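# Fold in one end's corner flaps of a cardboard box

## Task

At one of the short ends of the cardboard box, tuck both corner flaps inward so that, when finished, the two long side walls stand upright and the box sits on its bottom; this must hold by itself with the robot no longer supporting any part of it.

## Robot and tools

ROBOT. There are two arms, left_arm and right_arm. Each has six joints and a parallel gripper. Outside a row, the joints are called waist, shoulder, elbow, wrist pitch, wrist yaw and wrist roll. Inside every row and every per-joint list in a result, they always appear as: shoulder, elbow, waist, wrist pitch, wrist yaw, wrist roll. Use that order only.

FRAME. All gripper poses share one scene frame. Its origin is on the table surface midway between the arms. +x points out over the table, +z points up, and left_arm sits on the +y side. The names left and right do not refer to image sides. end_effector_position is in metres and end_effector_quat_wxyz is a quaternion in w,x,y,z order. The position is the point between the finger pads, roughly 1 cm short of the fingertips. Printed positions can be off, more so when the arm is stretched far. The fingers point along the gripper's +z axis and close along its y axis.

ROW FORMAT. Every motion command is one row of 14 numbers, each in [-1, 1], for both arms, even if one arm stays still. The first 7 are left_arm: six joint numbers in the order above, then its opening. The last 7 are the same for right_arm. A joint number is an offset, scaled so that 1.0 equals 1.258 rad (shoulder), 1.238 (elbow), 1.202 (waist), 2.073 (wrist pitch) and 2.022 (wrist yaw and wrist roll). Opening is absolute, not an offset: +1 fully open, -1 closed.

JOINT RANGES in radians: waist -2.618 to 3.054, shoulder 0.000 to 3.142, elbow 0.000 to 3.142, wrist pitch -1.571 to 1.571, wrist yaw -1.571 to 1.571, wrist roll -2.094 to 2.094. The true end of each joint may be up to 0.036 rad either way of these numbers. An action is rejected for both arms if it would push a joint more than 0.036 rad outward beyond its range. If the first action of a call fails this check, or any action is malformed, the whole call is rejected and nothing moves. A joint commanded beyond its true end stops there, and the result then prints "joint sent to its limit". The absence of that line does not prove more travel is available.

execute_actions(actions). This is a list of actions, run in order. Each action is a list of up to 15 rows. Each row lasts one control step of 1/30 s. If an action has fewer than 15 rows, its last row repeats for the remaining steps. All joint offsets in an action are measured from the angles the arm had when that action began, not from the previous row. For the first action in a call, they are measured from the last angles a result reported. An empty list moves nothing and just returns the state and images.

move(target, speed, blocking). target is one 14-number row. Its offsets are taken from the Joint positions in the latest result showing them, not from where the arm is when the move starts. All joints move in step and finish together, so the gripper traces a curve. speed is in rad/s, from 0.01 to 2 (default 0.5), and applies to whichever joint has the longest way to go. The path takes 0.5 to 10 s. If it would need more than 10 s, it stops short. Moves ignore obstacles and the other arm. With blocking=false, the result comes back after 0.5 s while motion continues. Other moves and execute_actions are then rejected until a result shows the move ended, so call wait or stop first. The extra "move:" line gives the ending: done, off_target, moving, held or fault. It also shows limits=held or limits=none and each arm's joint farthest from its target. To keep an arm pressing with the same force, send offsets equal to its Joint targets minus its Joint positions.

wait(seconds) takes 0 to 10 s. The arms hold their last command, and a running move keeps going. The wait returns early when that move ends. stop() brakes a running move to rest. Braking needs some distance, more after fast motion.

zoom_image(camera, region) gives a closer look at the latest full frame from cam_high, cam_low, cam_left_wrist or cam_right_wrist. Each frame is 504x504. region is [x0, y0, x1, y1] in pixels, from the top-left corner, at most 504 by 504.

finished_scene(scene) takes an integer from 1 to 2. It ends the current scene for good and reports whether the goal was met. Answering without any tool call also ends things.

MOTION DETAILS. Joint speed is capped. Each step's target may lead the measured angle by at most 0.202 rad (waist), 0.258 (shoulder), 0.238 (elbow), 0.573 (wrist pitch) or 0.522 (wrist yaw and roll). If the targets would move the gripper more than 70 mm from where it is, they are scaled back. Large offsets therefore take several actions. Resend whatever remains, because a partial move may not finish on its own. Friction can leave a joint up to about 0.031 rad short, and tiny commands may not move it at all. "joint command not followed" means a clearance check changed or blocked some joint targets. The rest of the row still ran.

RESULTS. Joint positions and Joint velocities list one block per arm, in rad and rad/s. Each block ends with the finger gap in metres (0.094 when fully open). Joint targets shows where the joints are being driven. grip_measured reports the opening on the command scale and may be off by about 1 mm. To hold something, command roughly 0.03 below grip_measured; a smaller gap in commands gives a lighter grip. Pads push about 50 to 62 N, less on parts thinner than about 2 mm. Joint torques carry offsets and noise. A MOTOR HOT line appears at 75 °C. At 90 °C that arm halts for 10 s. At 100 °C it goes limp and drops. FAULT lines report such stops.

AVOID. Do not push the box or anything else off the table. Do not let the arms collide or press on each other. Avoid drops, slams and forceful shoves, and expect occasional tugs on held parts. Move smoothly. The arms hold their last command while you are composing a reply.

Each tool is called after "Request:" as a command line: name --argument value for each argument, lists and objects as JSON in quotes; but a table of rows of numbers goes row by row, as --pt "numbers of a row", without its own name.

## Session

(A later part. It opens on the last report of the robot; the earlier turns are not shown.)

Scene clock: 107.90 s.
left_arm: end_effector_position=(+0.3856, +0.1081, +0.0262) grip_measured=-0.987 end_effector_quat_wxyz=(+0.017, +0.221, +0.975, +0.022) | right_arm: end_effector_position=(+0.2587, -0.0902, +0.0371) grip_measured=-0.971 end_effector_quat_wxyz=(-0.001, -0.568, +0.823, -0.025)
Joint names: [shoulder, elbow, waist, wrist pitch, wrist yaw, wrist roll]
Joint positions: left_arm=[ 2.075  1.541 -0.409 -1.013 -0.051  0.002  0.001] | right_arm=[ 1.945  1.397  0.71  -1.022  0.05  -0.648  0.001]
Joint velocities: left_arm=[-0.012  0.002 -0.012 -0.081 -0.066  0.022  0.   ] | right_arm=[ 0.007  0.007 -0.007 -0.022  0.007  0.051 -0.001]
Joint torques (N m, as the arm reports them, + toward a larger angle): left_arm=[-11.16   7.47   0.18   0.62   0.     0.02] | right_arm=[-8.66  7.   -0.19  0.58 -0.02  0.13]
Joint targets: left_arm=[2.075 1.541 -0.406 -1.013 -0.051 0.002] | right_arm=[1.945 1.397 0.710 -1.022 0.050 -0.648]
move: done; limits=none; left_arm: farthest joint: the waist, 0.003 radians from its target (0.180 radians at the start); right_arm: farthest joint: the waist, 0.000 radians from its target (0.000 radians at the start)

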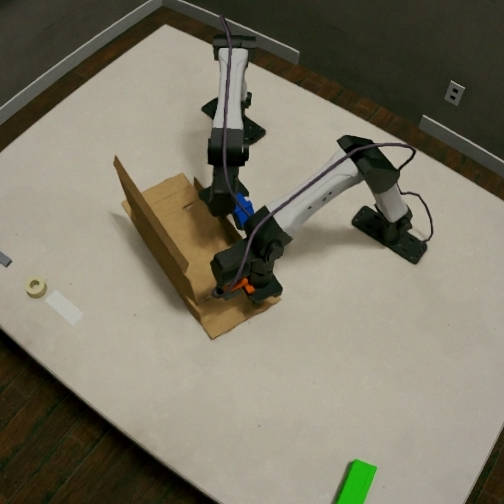

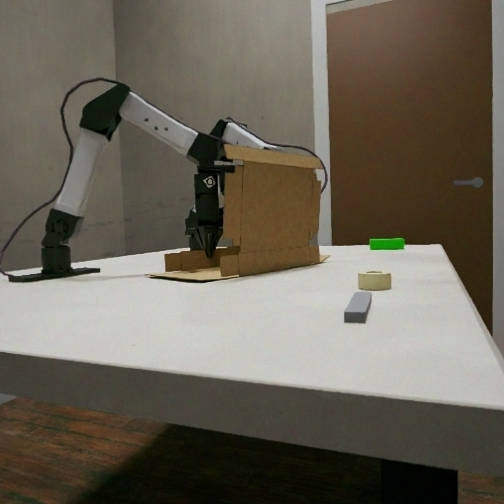

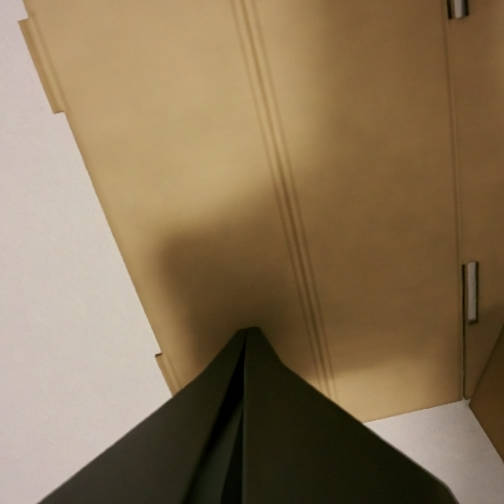

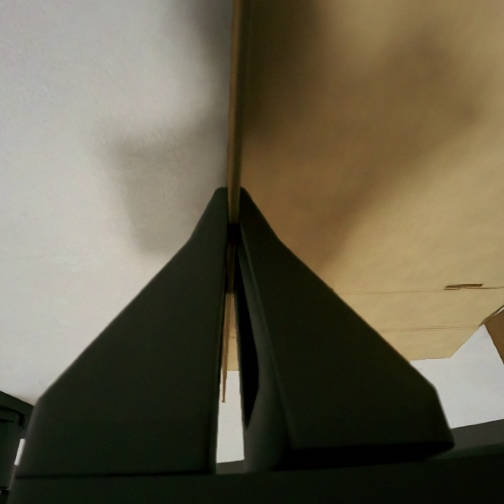

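Request:
move --target '[0,0,0.3,0,0.5,0,-1, 0,0,0,0,0,0,-1]' --speed 0.6

Scene clock: 113.87 s.
left_arm: end_effector_position=(+0.4044, +0.0957, +0.0977) grip_measured=-0.987 end_effector_quat_wxyz=(-0.009, +0.046, +0.888, -0.457) | right_arm: end_effector_position=(+0.2587, -0.0902, +0.0371) grip_measured=-0.971 end_effector_quat_wxyz=(-0.001, -0.568, +0.823, -0.025)
Joint names: [shoulder, elbow, waist, wrist pitch, wrist yaw, wrist roll]
Joint positions: left_arm=[ 2.075  1.541 -0.054 -1.013  0.949  0.002  0.001] | right_arm=[ 1.945  1.397  0.71  -1.022  0.05  -0.648  0.001]
Joint velocities: left_arm=[-0.007  0.002 -0.007 -0.037  0.007 -0.051 -0.001] | right_arm=[ 0.002  0.002 -0.012 -0.081 -0.051 -0.007  0.   ]
Joint torques (N m, as the arm reports them, + toward a larger angle): left_arm=[-11.15   7.44   0.57   0.61   0.54   0.09] | right_arm=[-8.69  7.04 -0.23  0.57 -0.02  0.13]
Joint targets: left_arm=[2.075 1.541 -0.049 -1.013 0.960 0.002] | right_arm=[1.945 1.397 0.710 -1.022 0.050 -0.648]
move: done; limits=none; left_arm: farthest joint: the wrist yaw, 0.011 radians from its target (1.011 radians at the start); right_arm: farthest joint: the waist, 0.000 radians from its target (0.000 radians at the start)

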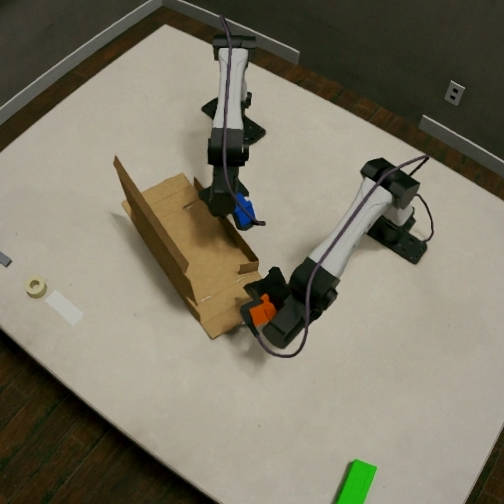

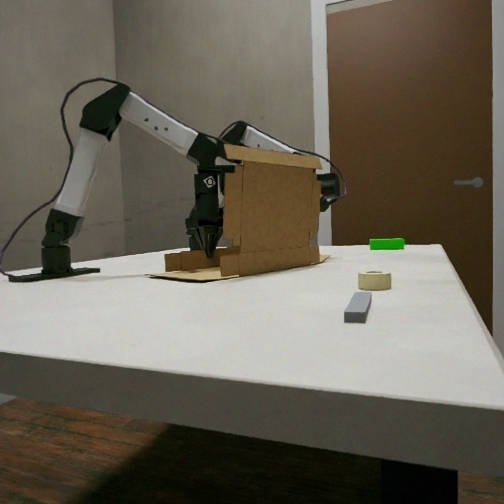

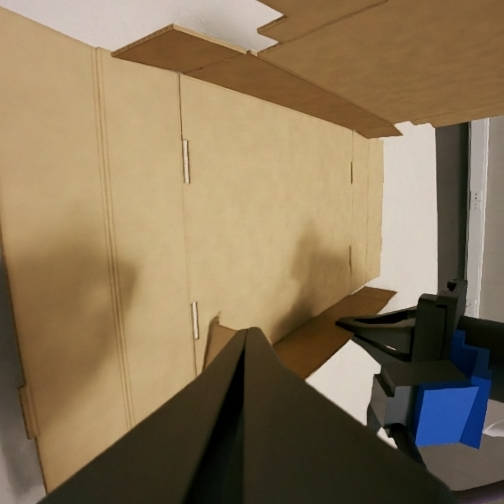

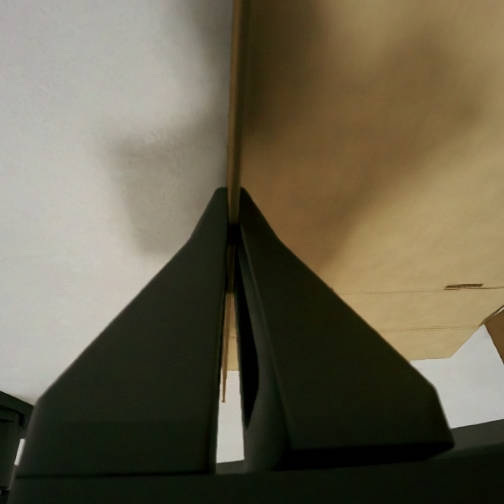

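Request:
move --target '[0.317,0.29,0.05,0.162,0,0,-1, 0,0,0,0,0,0,-1]' --speed 0.3

Scene clock: 121.03 s.
left_arm: end_effector_position=(+0.5332, +0.1108, +0.0282) grip_measured=-0.987 end_effector_quat_wxyz=(+0.123, +0.085, +0.878, -0.454) | right_arm: end_effector_position=(+0.2587, -0.0902, +0.0371) grip_measured=-0.971 end_effector_quat_wxyz=(-0.001, -0.568, +0.823, -0.025)
Joint names: [shoulder, elbow, waist, wrist pitch, wrist yaw, wrist roll]
Joint positions: left_arm=[ 2.46   1.876 -0.003 -0.689  0.949  0.002  0.001] | right_arm=[ 1.945  1.397  0.71  -1.022  0.05  -0.648  0.001]
Joint velocities: left_arm=[-0.002  0.017 -0.002  0.007  0.007 -0.022 -0.   ] | right_arm=[-0.002 -0.017 -0.002 -0.051  0.066  0.022 -0.001]
Joint torques (N m, as the arm reports them, + toward a larger angle): left_arm=[-13.18   9.87   0.86   1.28   0.39   0.08] | right_arm=[-8.65  7.03 -0.23  0.58 -0.03  0.12]
Joint targets: left_arm=[2.474 1.900 0.005 -0.678 0.948 0.002] | right_arm=[1.945 1.397 0.710 -1.022 0.050 -0.648]
move: off_target (left_arm); limits=none; left_arm: farthest joint: the elbow, 0.024 radians from its target (0.359 radians at the start); right_arm: farthest joint: the waist, 0.000 radians from its target (0.000 radians at the start)

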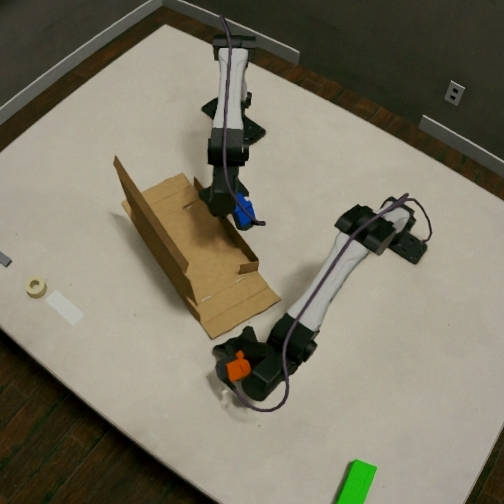

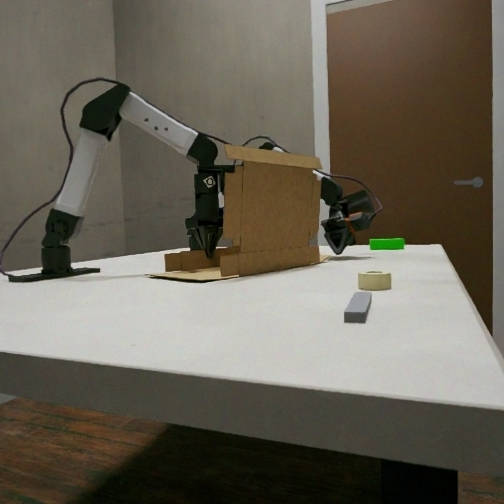

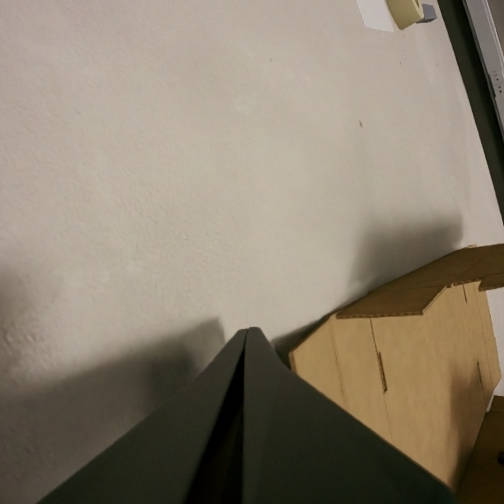

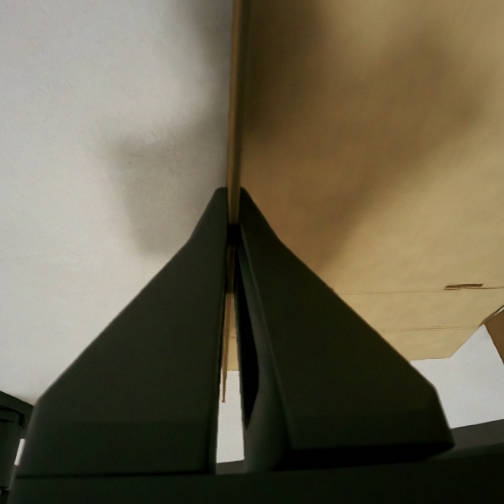

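Request:
move --target '[0.215,0.43,0,-0.27,0,0,-1, 0,0,0,0,0,0,-1]' --speed 0.4

Request:
move --target '[0,0,-0.13,0,0,0,-1, 0,0,0,0,0,0,-1]' --speed 0.15

Scene clock: 129.00 s.
left_arm: end_effector_position=(+0.5323, +0.1108, +0.0276) grip_measured=-0.987 end_effector_quat_wxyz=(-0.005, +0.019, +0.889, -0.457) | right_arm: end_effector_position=(+0.2587, -0.0902, +0.0371) grip_measured=-0.971 end_effector_quat_wxyz=(-0.001, -0.568, +0.823, -0.025)
Joint names: [shoulder, elbow, waist, wrist pitch, wrist yaw, wrist roll]
Joint positions: left_arm=[ 2.712  2.387 -0.003 -1.238  0.949  0.002  0.001] | right_arm=[ 1.945  1.397  0.71  -1.022  0.05  -0.648  0.001]
Joint velocities: left_arm=[-0.012 -0.002  0.012 -0.066 -0.007 -0.051  0.   ] | right_arm=[-0.007  0.007  0.002 -0.066 -0.022  0.095 -0.   ]
Joint torques (N m, as the arm reports them, + toward a larger angle): left_arm=[-13.99   9.51  -0.01   0.46   0.41   0.08] | right_arm=[-8.65  7.05 -0.2   0.58 -0.03  0.13]
Joint targets: left_arm=[2.731 2.409 -0.003 -1.249 0.949 0.002] | right_arm=[1.945 1.397 0.710 -1.022 0.050 -0.648]
move: off_target (left_arm); limits=none; left_arm: farthest joint: the elbow, 0.022 radians from its target (0.532 radians at the start); right_arm: farthest joint: the waist, 0.000 radians from its target (0.000 radians at the start)

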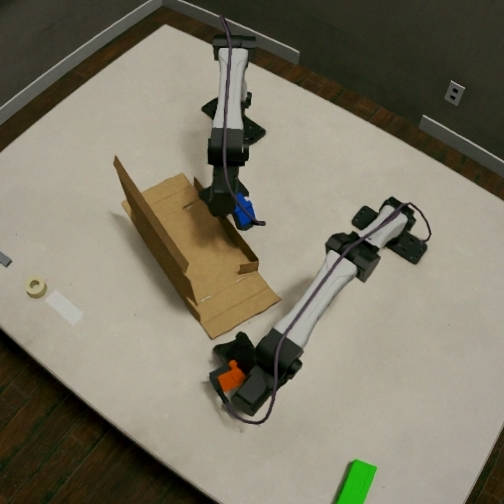

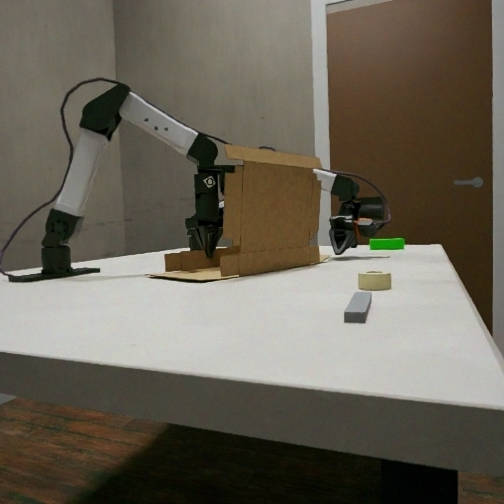

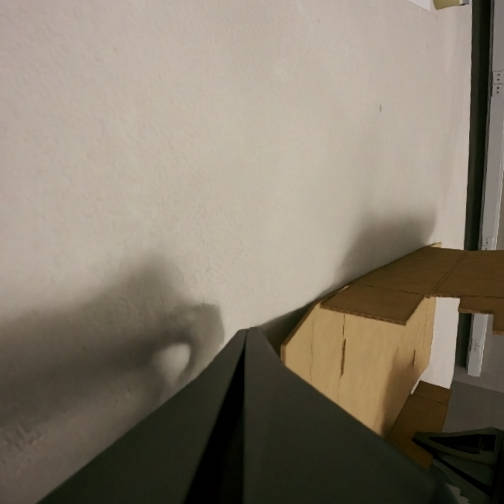

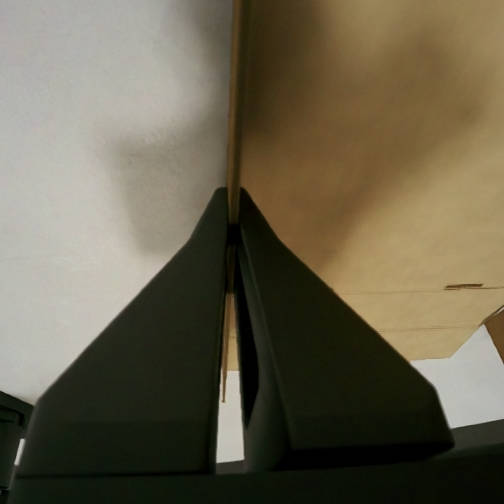

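Scene clock: 130.33 s.
left_arm: end_effector_position=(+0.5063, +0.0398, +0.0274) grip_measured=-0.987 end_effector_quat_wxyz=(-0.033, +0.086, +0.886, -0.455) | right_arm: end_effector_position=(+0.2581, -0.0902, +0.0371) grip_measured=-0.971 end_effector_quat_wxyz=(-0.002, -0.568, +0.823, -0.024)
Joint names: [shoulder, elbow, waist, wrist pitch, wrist yaw, wrist roll]
Joint positions: left_arm=[ 2.712  2.387 -0.146 -1.226  0.947  0.002  0.001] | right_arm=[ 1.945  1.397  0.71  -1.024  0.049 -0.647  0.001]
Joint velocities: left_arm=[ 0.002 -0.002 -0.002 -0.11   0.022 -0.051 -0.   ] | right_arm=[-0.012 -0.007 -0.007 -0.007 -0.007 -0.066 -0.   ]
Joint torques (N m, as the arm reports them, + toward a larger angle): left_arm=[-15.33   7.6   -1.23   0.42   0.45   0.08] | right_arm=[-8.6   7.04 -0.24  0.6   0.    0.11]
Joint targets: left_arm=[2.712 2.387 -0.159 -1.238 0.949 0.002] | right_arm=[1.945 1.397 0.710 -1.021 0.050 -0.648]
move: done; limits=none; left_arm: farthest joint: the waist, 0.013 radians from its target (0.156 radians at the start); right_arm: farthest joint: the wrist pitch, 0.002 radians from its target (0.000 radians at the start)

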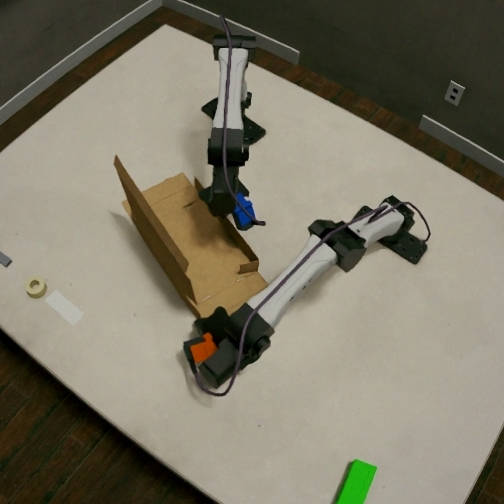

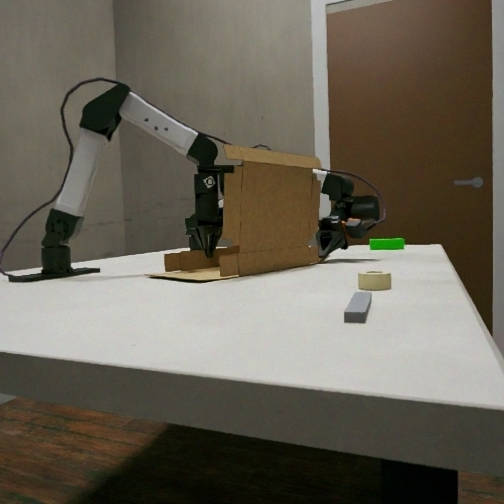

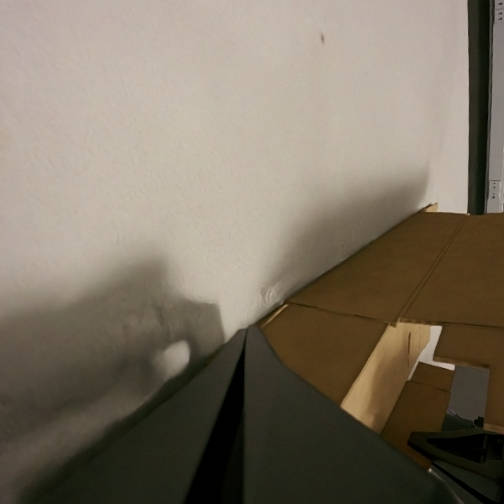

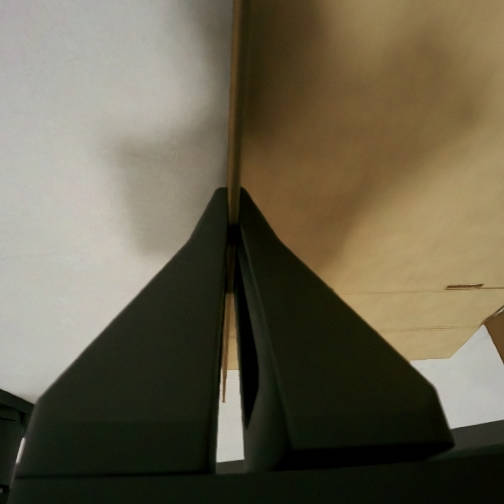

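Request:
move --target '[-0.165,-0.315,-0.03,0.073,0,0,-1, 0,0,0,0,0,0,-1]' --speed 0.2

Request:
zoom_image --camera "cam_high" --region '[120, 200, 320, 380]'

Scene clock: 137.07 s.
left_arm: end_effector_position=(+0.4649, +0.0374, +0.0236) grip_measured=-0.987 end_effector_quat_wxyz=(-0.050, +0.089, +0.886, -0.453) | right_arm: end_effector_position=(+0.2577, -0.0898, +0.0370) grip_measured=-0.971 end_effector_quat_wxyz=(-0.002, -0.568, +0.823, -0.023)
Joint names: [shoulder, elbow, waist, wrist pitch, wrist yaw, wrist roll]
Joint positions: left_arm=[ 2.529  2.019 -0.167 -1.071  0.946  0.002  0.001] | right_arm=[ 1.945  1.397  0.71  -1.024  0.045 -0.647  0.001]
Joint velocities: left_arm=[-0.027 -0.007  0.007 -0.022 -0.022  0.022 -0.001] | right_arm=[-0.002 -0.012  0.002 -0.022  0.007  0.007 -0.001]
Joint torques (N m, as the arm reports them, + toward a larger angle): left_arm=[-16.03   5.38  -1.51   0.49   0.42   0.06] | right_arm=[-8.65  7.02 -0.21  0.57  0.    0.13]
Joint targets: left_arm=[2.505 1.997 -0.183 -1.075 0.947 0.002] | right_arm=[1.945 1.397 0.710 -1.024 0.048 -0.647]
move: off_target (left_arm); limits=none; left_arm: farthest joint: the shoulder, 0.025 radians from its target (0.208 radians at the start); right_arm: farthest joint: the wrist yaw, 0.004 radians from its target (0.000 radians at the start)

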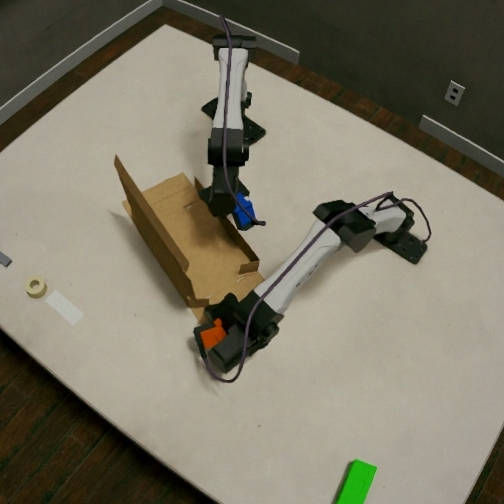

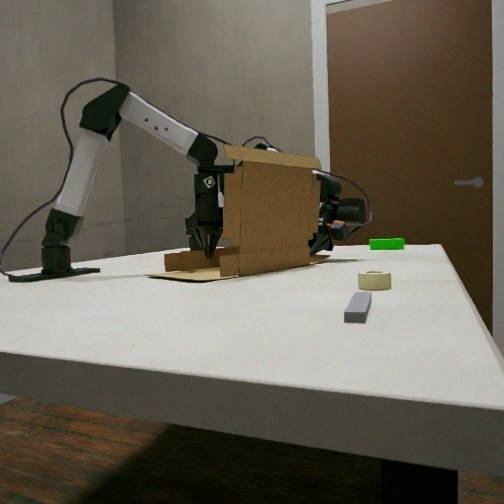

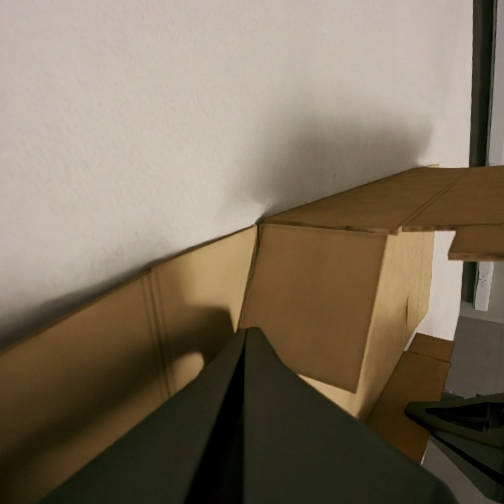

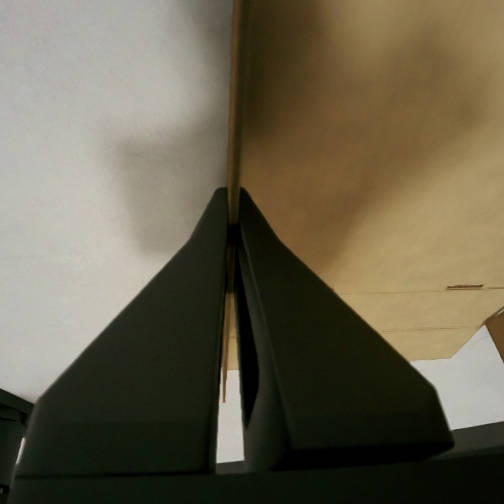

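Region (120, 200, 320, 380) of cam_high's 504x504 image, scaled by 2.520, with more detail than that image has; it fills the top 454 rows of this view, and the rest is white.

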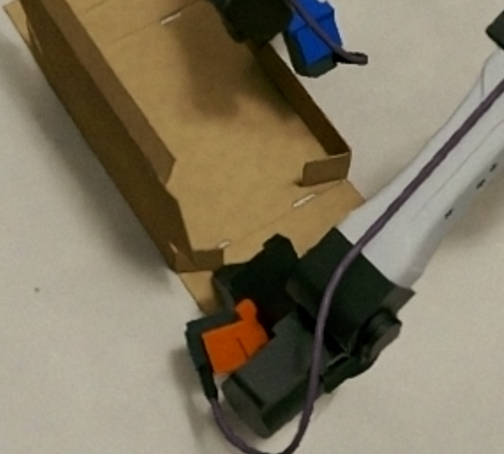

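Push inward, slightly outward in reach.

Request:
move --target '[0,0,-0.075,0.03,0,0,-1, 0,0,0,0,0,0,-1]' --speed 0.08

Request:
move --target '[0,0,0.2,0,0,0,-1, 0,0,0,0,0,0,0.3]' --speed 0.3

Request:
move --target '[-0.15,0,0,0,0,0,-1, -0.15,0.08,0,-0.12,0,0,0.3]' --speed 0.4

Request:
zoom_image --camera "cam_high" --region '[100, 140, 320, 360]'

Scene clock: 144.70 s.
left_arm: end_effector_position=(+0.4562, +0.0056, +0.0228) grip_measured=-0.987 end_effector_quat_wxyz=(-0.043, +0.131, +0.882, -0.451) | right_arm: end_effector_position=(+0.2577, -0.0898, +0.0370) grip_measured=-0.971 end_effector_quat_wxyz=(-0.002, -0.562, +0.827, -0.023)
Joint names: [shoulder, elbow, waist, wrist pitch, wrist yaw, wrist roll]
Joint positions: left_arm=[ 2.529  2.019 -0.237 -1.021  0.939  0.002  0.001] | right_arm=[ 1.945  1.397  0.71  -1.024  0.045 -0.632  0.001]
Joint velocities: left_arm=[ 0.007  0.022  0.012 -0.022 -0.007  0.007  0.001] | right_arm=[-0.022  0.017 -0.007 -0.051  0.051 -0.007 -0.001]
Joint torques (N m, as the arm reports them, + toward a larger angle): left_arm=[-14.21   7.37  -2.     0.8    0.48   0.05] | right_arm=[-8.64  7.06 -0.19  0.57 -0.03 -0.02]
Joint targets: left_arm=[2.529 2.019 -0.257 -1.009 0.946 0.002] | right_arm=[1.945 1.397 0.710 -1.024 0.045 -0.647]
move: done; limits=none; left_arm: farthest joint: the waist, 0.020 radians from its target (0.090 radians at the start); right_arm: farthest joint: the wrist roll, 0.015 radians from its target (0.000 radians at the start)

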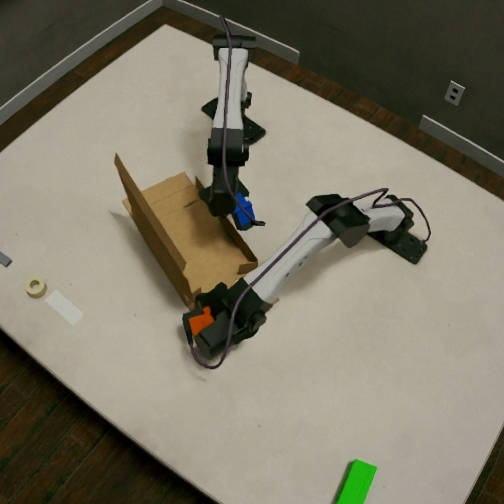

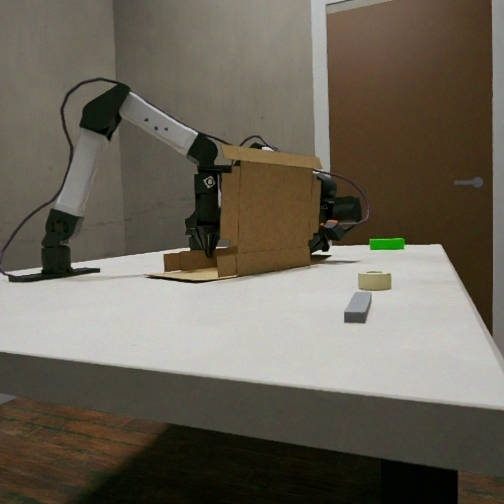

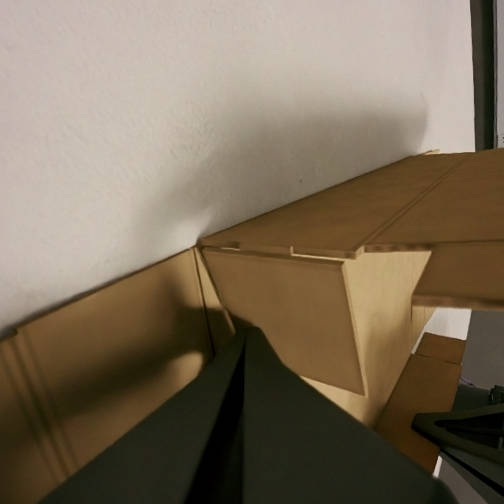

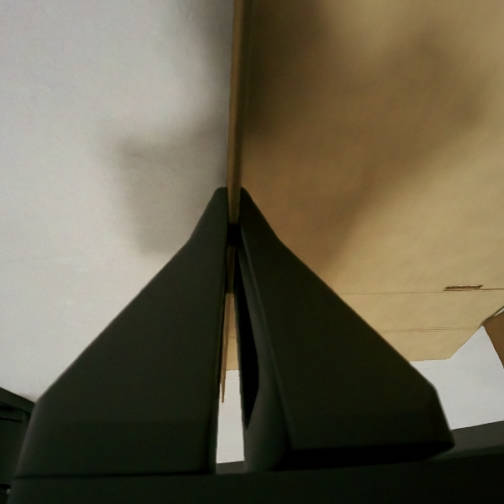

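Scene clock: 145.90 s.
left_arm: end_effector_position=(+0.5066, +0.1147, +0.0237) grip_measured=-0.987 end_effector_quat_wxyz=(+0.011, +0.024, +0.890, -0.455) | right_arm: end_effector_position=(+0.2577, -0.0898, +0.0370) grip_measured=+0.297 end_effector_quat_wxyz=(-0.002, -0.561, +0.827, -0.023)
Joint names: [shoulder, elbow, waist, wrist pitch, wrist yaw, wrist roll]
Joint positions: left_arm=[ 2.529  2.019  0.002 -1.021  0.946  0.002  0.001] | right_arm=[ 1.945  1.397  0.71  -1.024  0.045 -0.631  0.061]
Joint velocities: left_arm=[ 0.007 -0.002 -0.002 -0.007  0.007 -0.037 -0.001] | right_arm=[-0.002  0.007 -0.002 -0.037 -0.037 -0.066 -0.001]
Joint torques (N m, as the arm reports them, + toward a larger angle): left_arm=[-14.44   7.39  -0.05   0.62   0.33   0.08] | right_arm=[-8.65  7.01 -0.23  0.58 -0.02  0.11]
Joint targets: left_arm=[2.529 2.019 0.003 -1.021 0.939 0.002] | right_arm=[1.945 1.397 0.710 -1.024 0.045 -0.632]
move: done; limits=none; left_arm: farthest joint: the wrist yaw, 0.007 radians from its target (0.000 radians at the start); right_arm: farthest joint: the wrist roll, 0.001 radians from its target (0.000 radians at the start)

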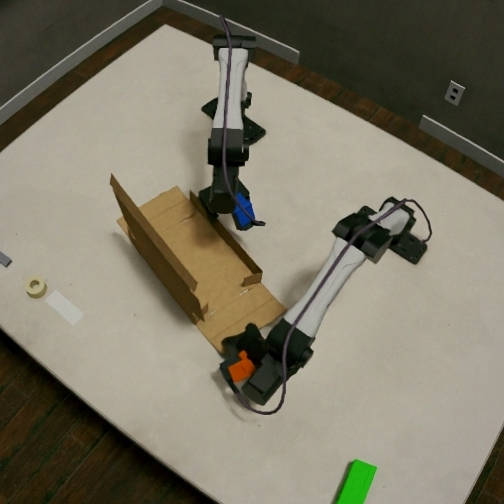

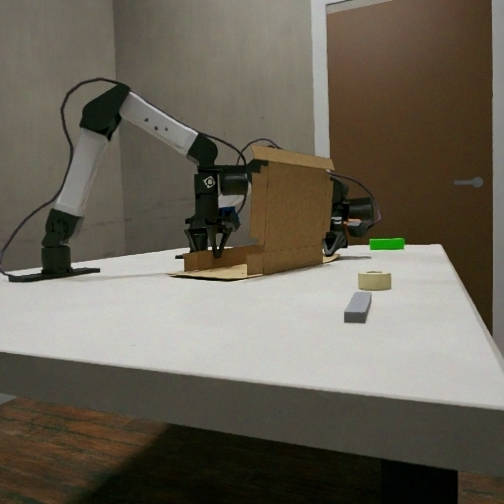

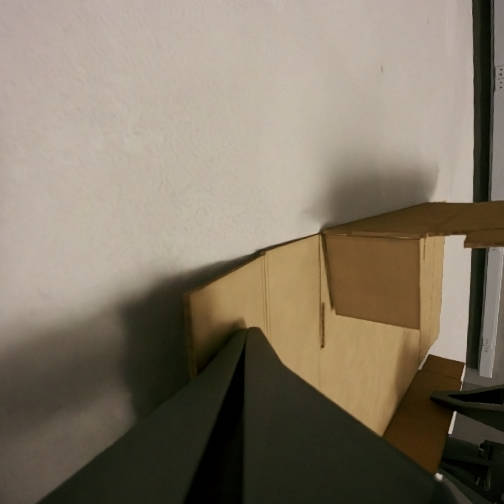

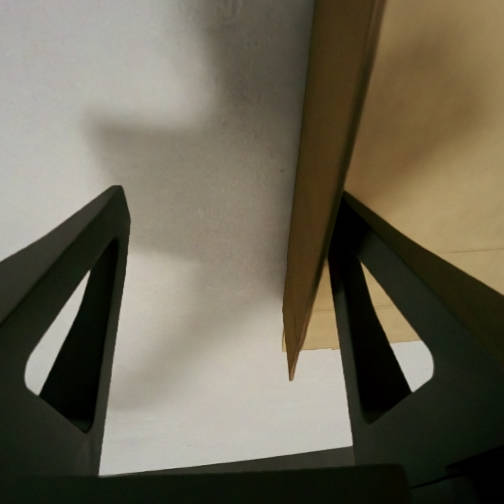

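Scene clock: 147.23 s.
left_arm: end_effector_position=(+0.5151, +0.1144, +0.1061) grip_measured=-0.987 end_effector_quat_wxyz=(+0.088, +0.064, +0.884, -0.454) | right_arm: end_effector_position=(+0.2348, -0.1042, +0.1154) grip_measured=+0.297 end_effector_quat_wxyz=(+0.011, -0.561, +0.827, -0.023)
Joint names: [shoulder, elbow, waist, wrist pitch, wrist yaw, wrist roll]
Joint positions: left_arm=[ 2.354  2.019  0.002 -1.021  0.946  0.002  0.001] | right_arm=[ 1.768  1.482  0.71  -1.261  0.045 -0.631  0.061]
Joint velocities: left_arm=[ 0.002 -0.002  0.002  0.007 -0.081  0.022  0.001] | right_arm=[-0.007 -0.032  0.002  0.051 -0.022  0.081 -0.001]
Joint torques (N m, as the arm reports them, + toward a larger angle): left_arm=[-14.55   8.02  -0.04   0.98   0.39   0.09] | right_arm=[-8.06  8.4  -0.22  0.51 -0.03  0.14]
Joint targets: left_arm=[2.340 2.019 0.002 -1.021 0.946 0.002] | right_arm=[1.757 1.496 0.710 -1.273 0.045 -0.631]
move: done; limits=none; left_arm: farthest joint: the shoulder, 0.014 radians from its target (0.189 radians at the start); right_arm: farthest joint: the elbow, 0.014 radians from its target (0.099 radians at the start)

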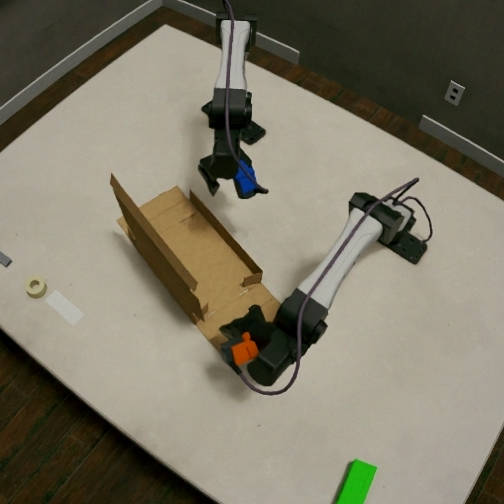

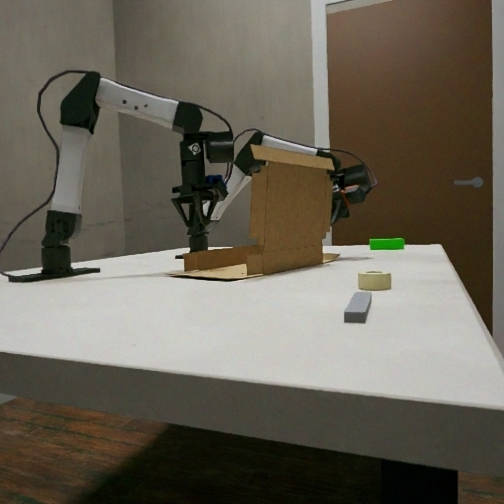

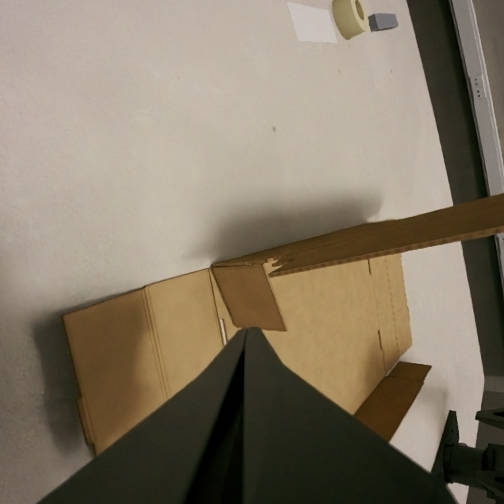

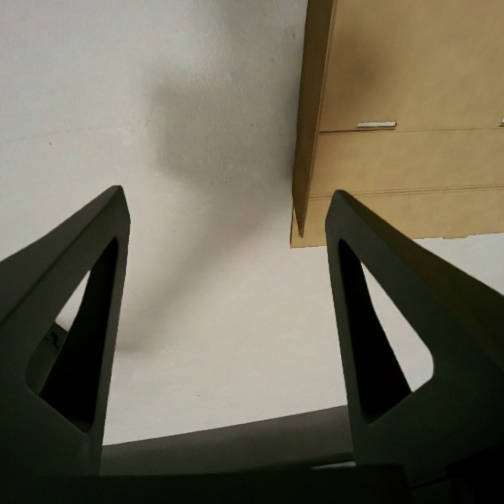

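Region (100, 140, 320, 360) of cam_high's 504x504 image, scaled by 2.291, with more detail than that image has.

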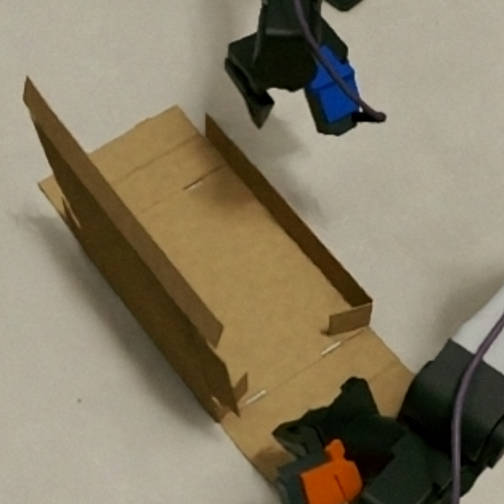

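Request:
finished_scene --scene 1

The scene is finished: the task was done.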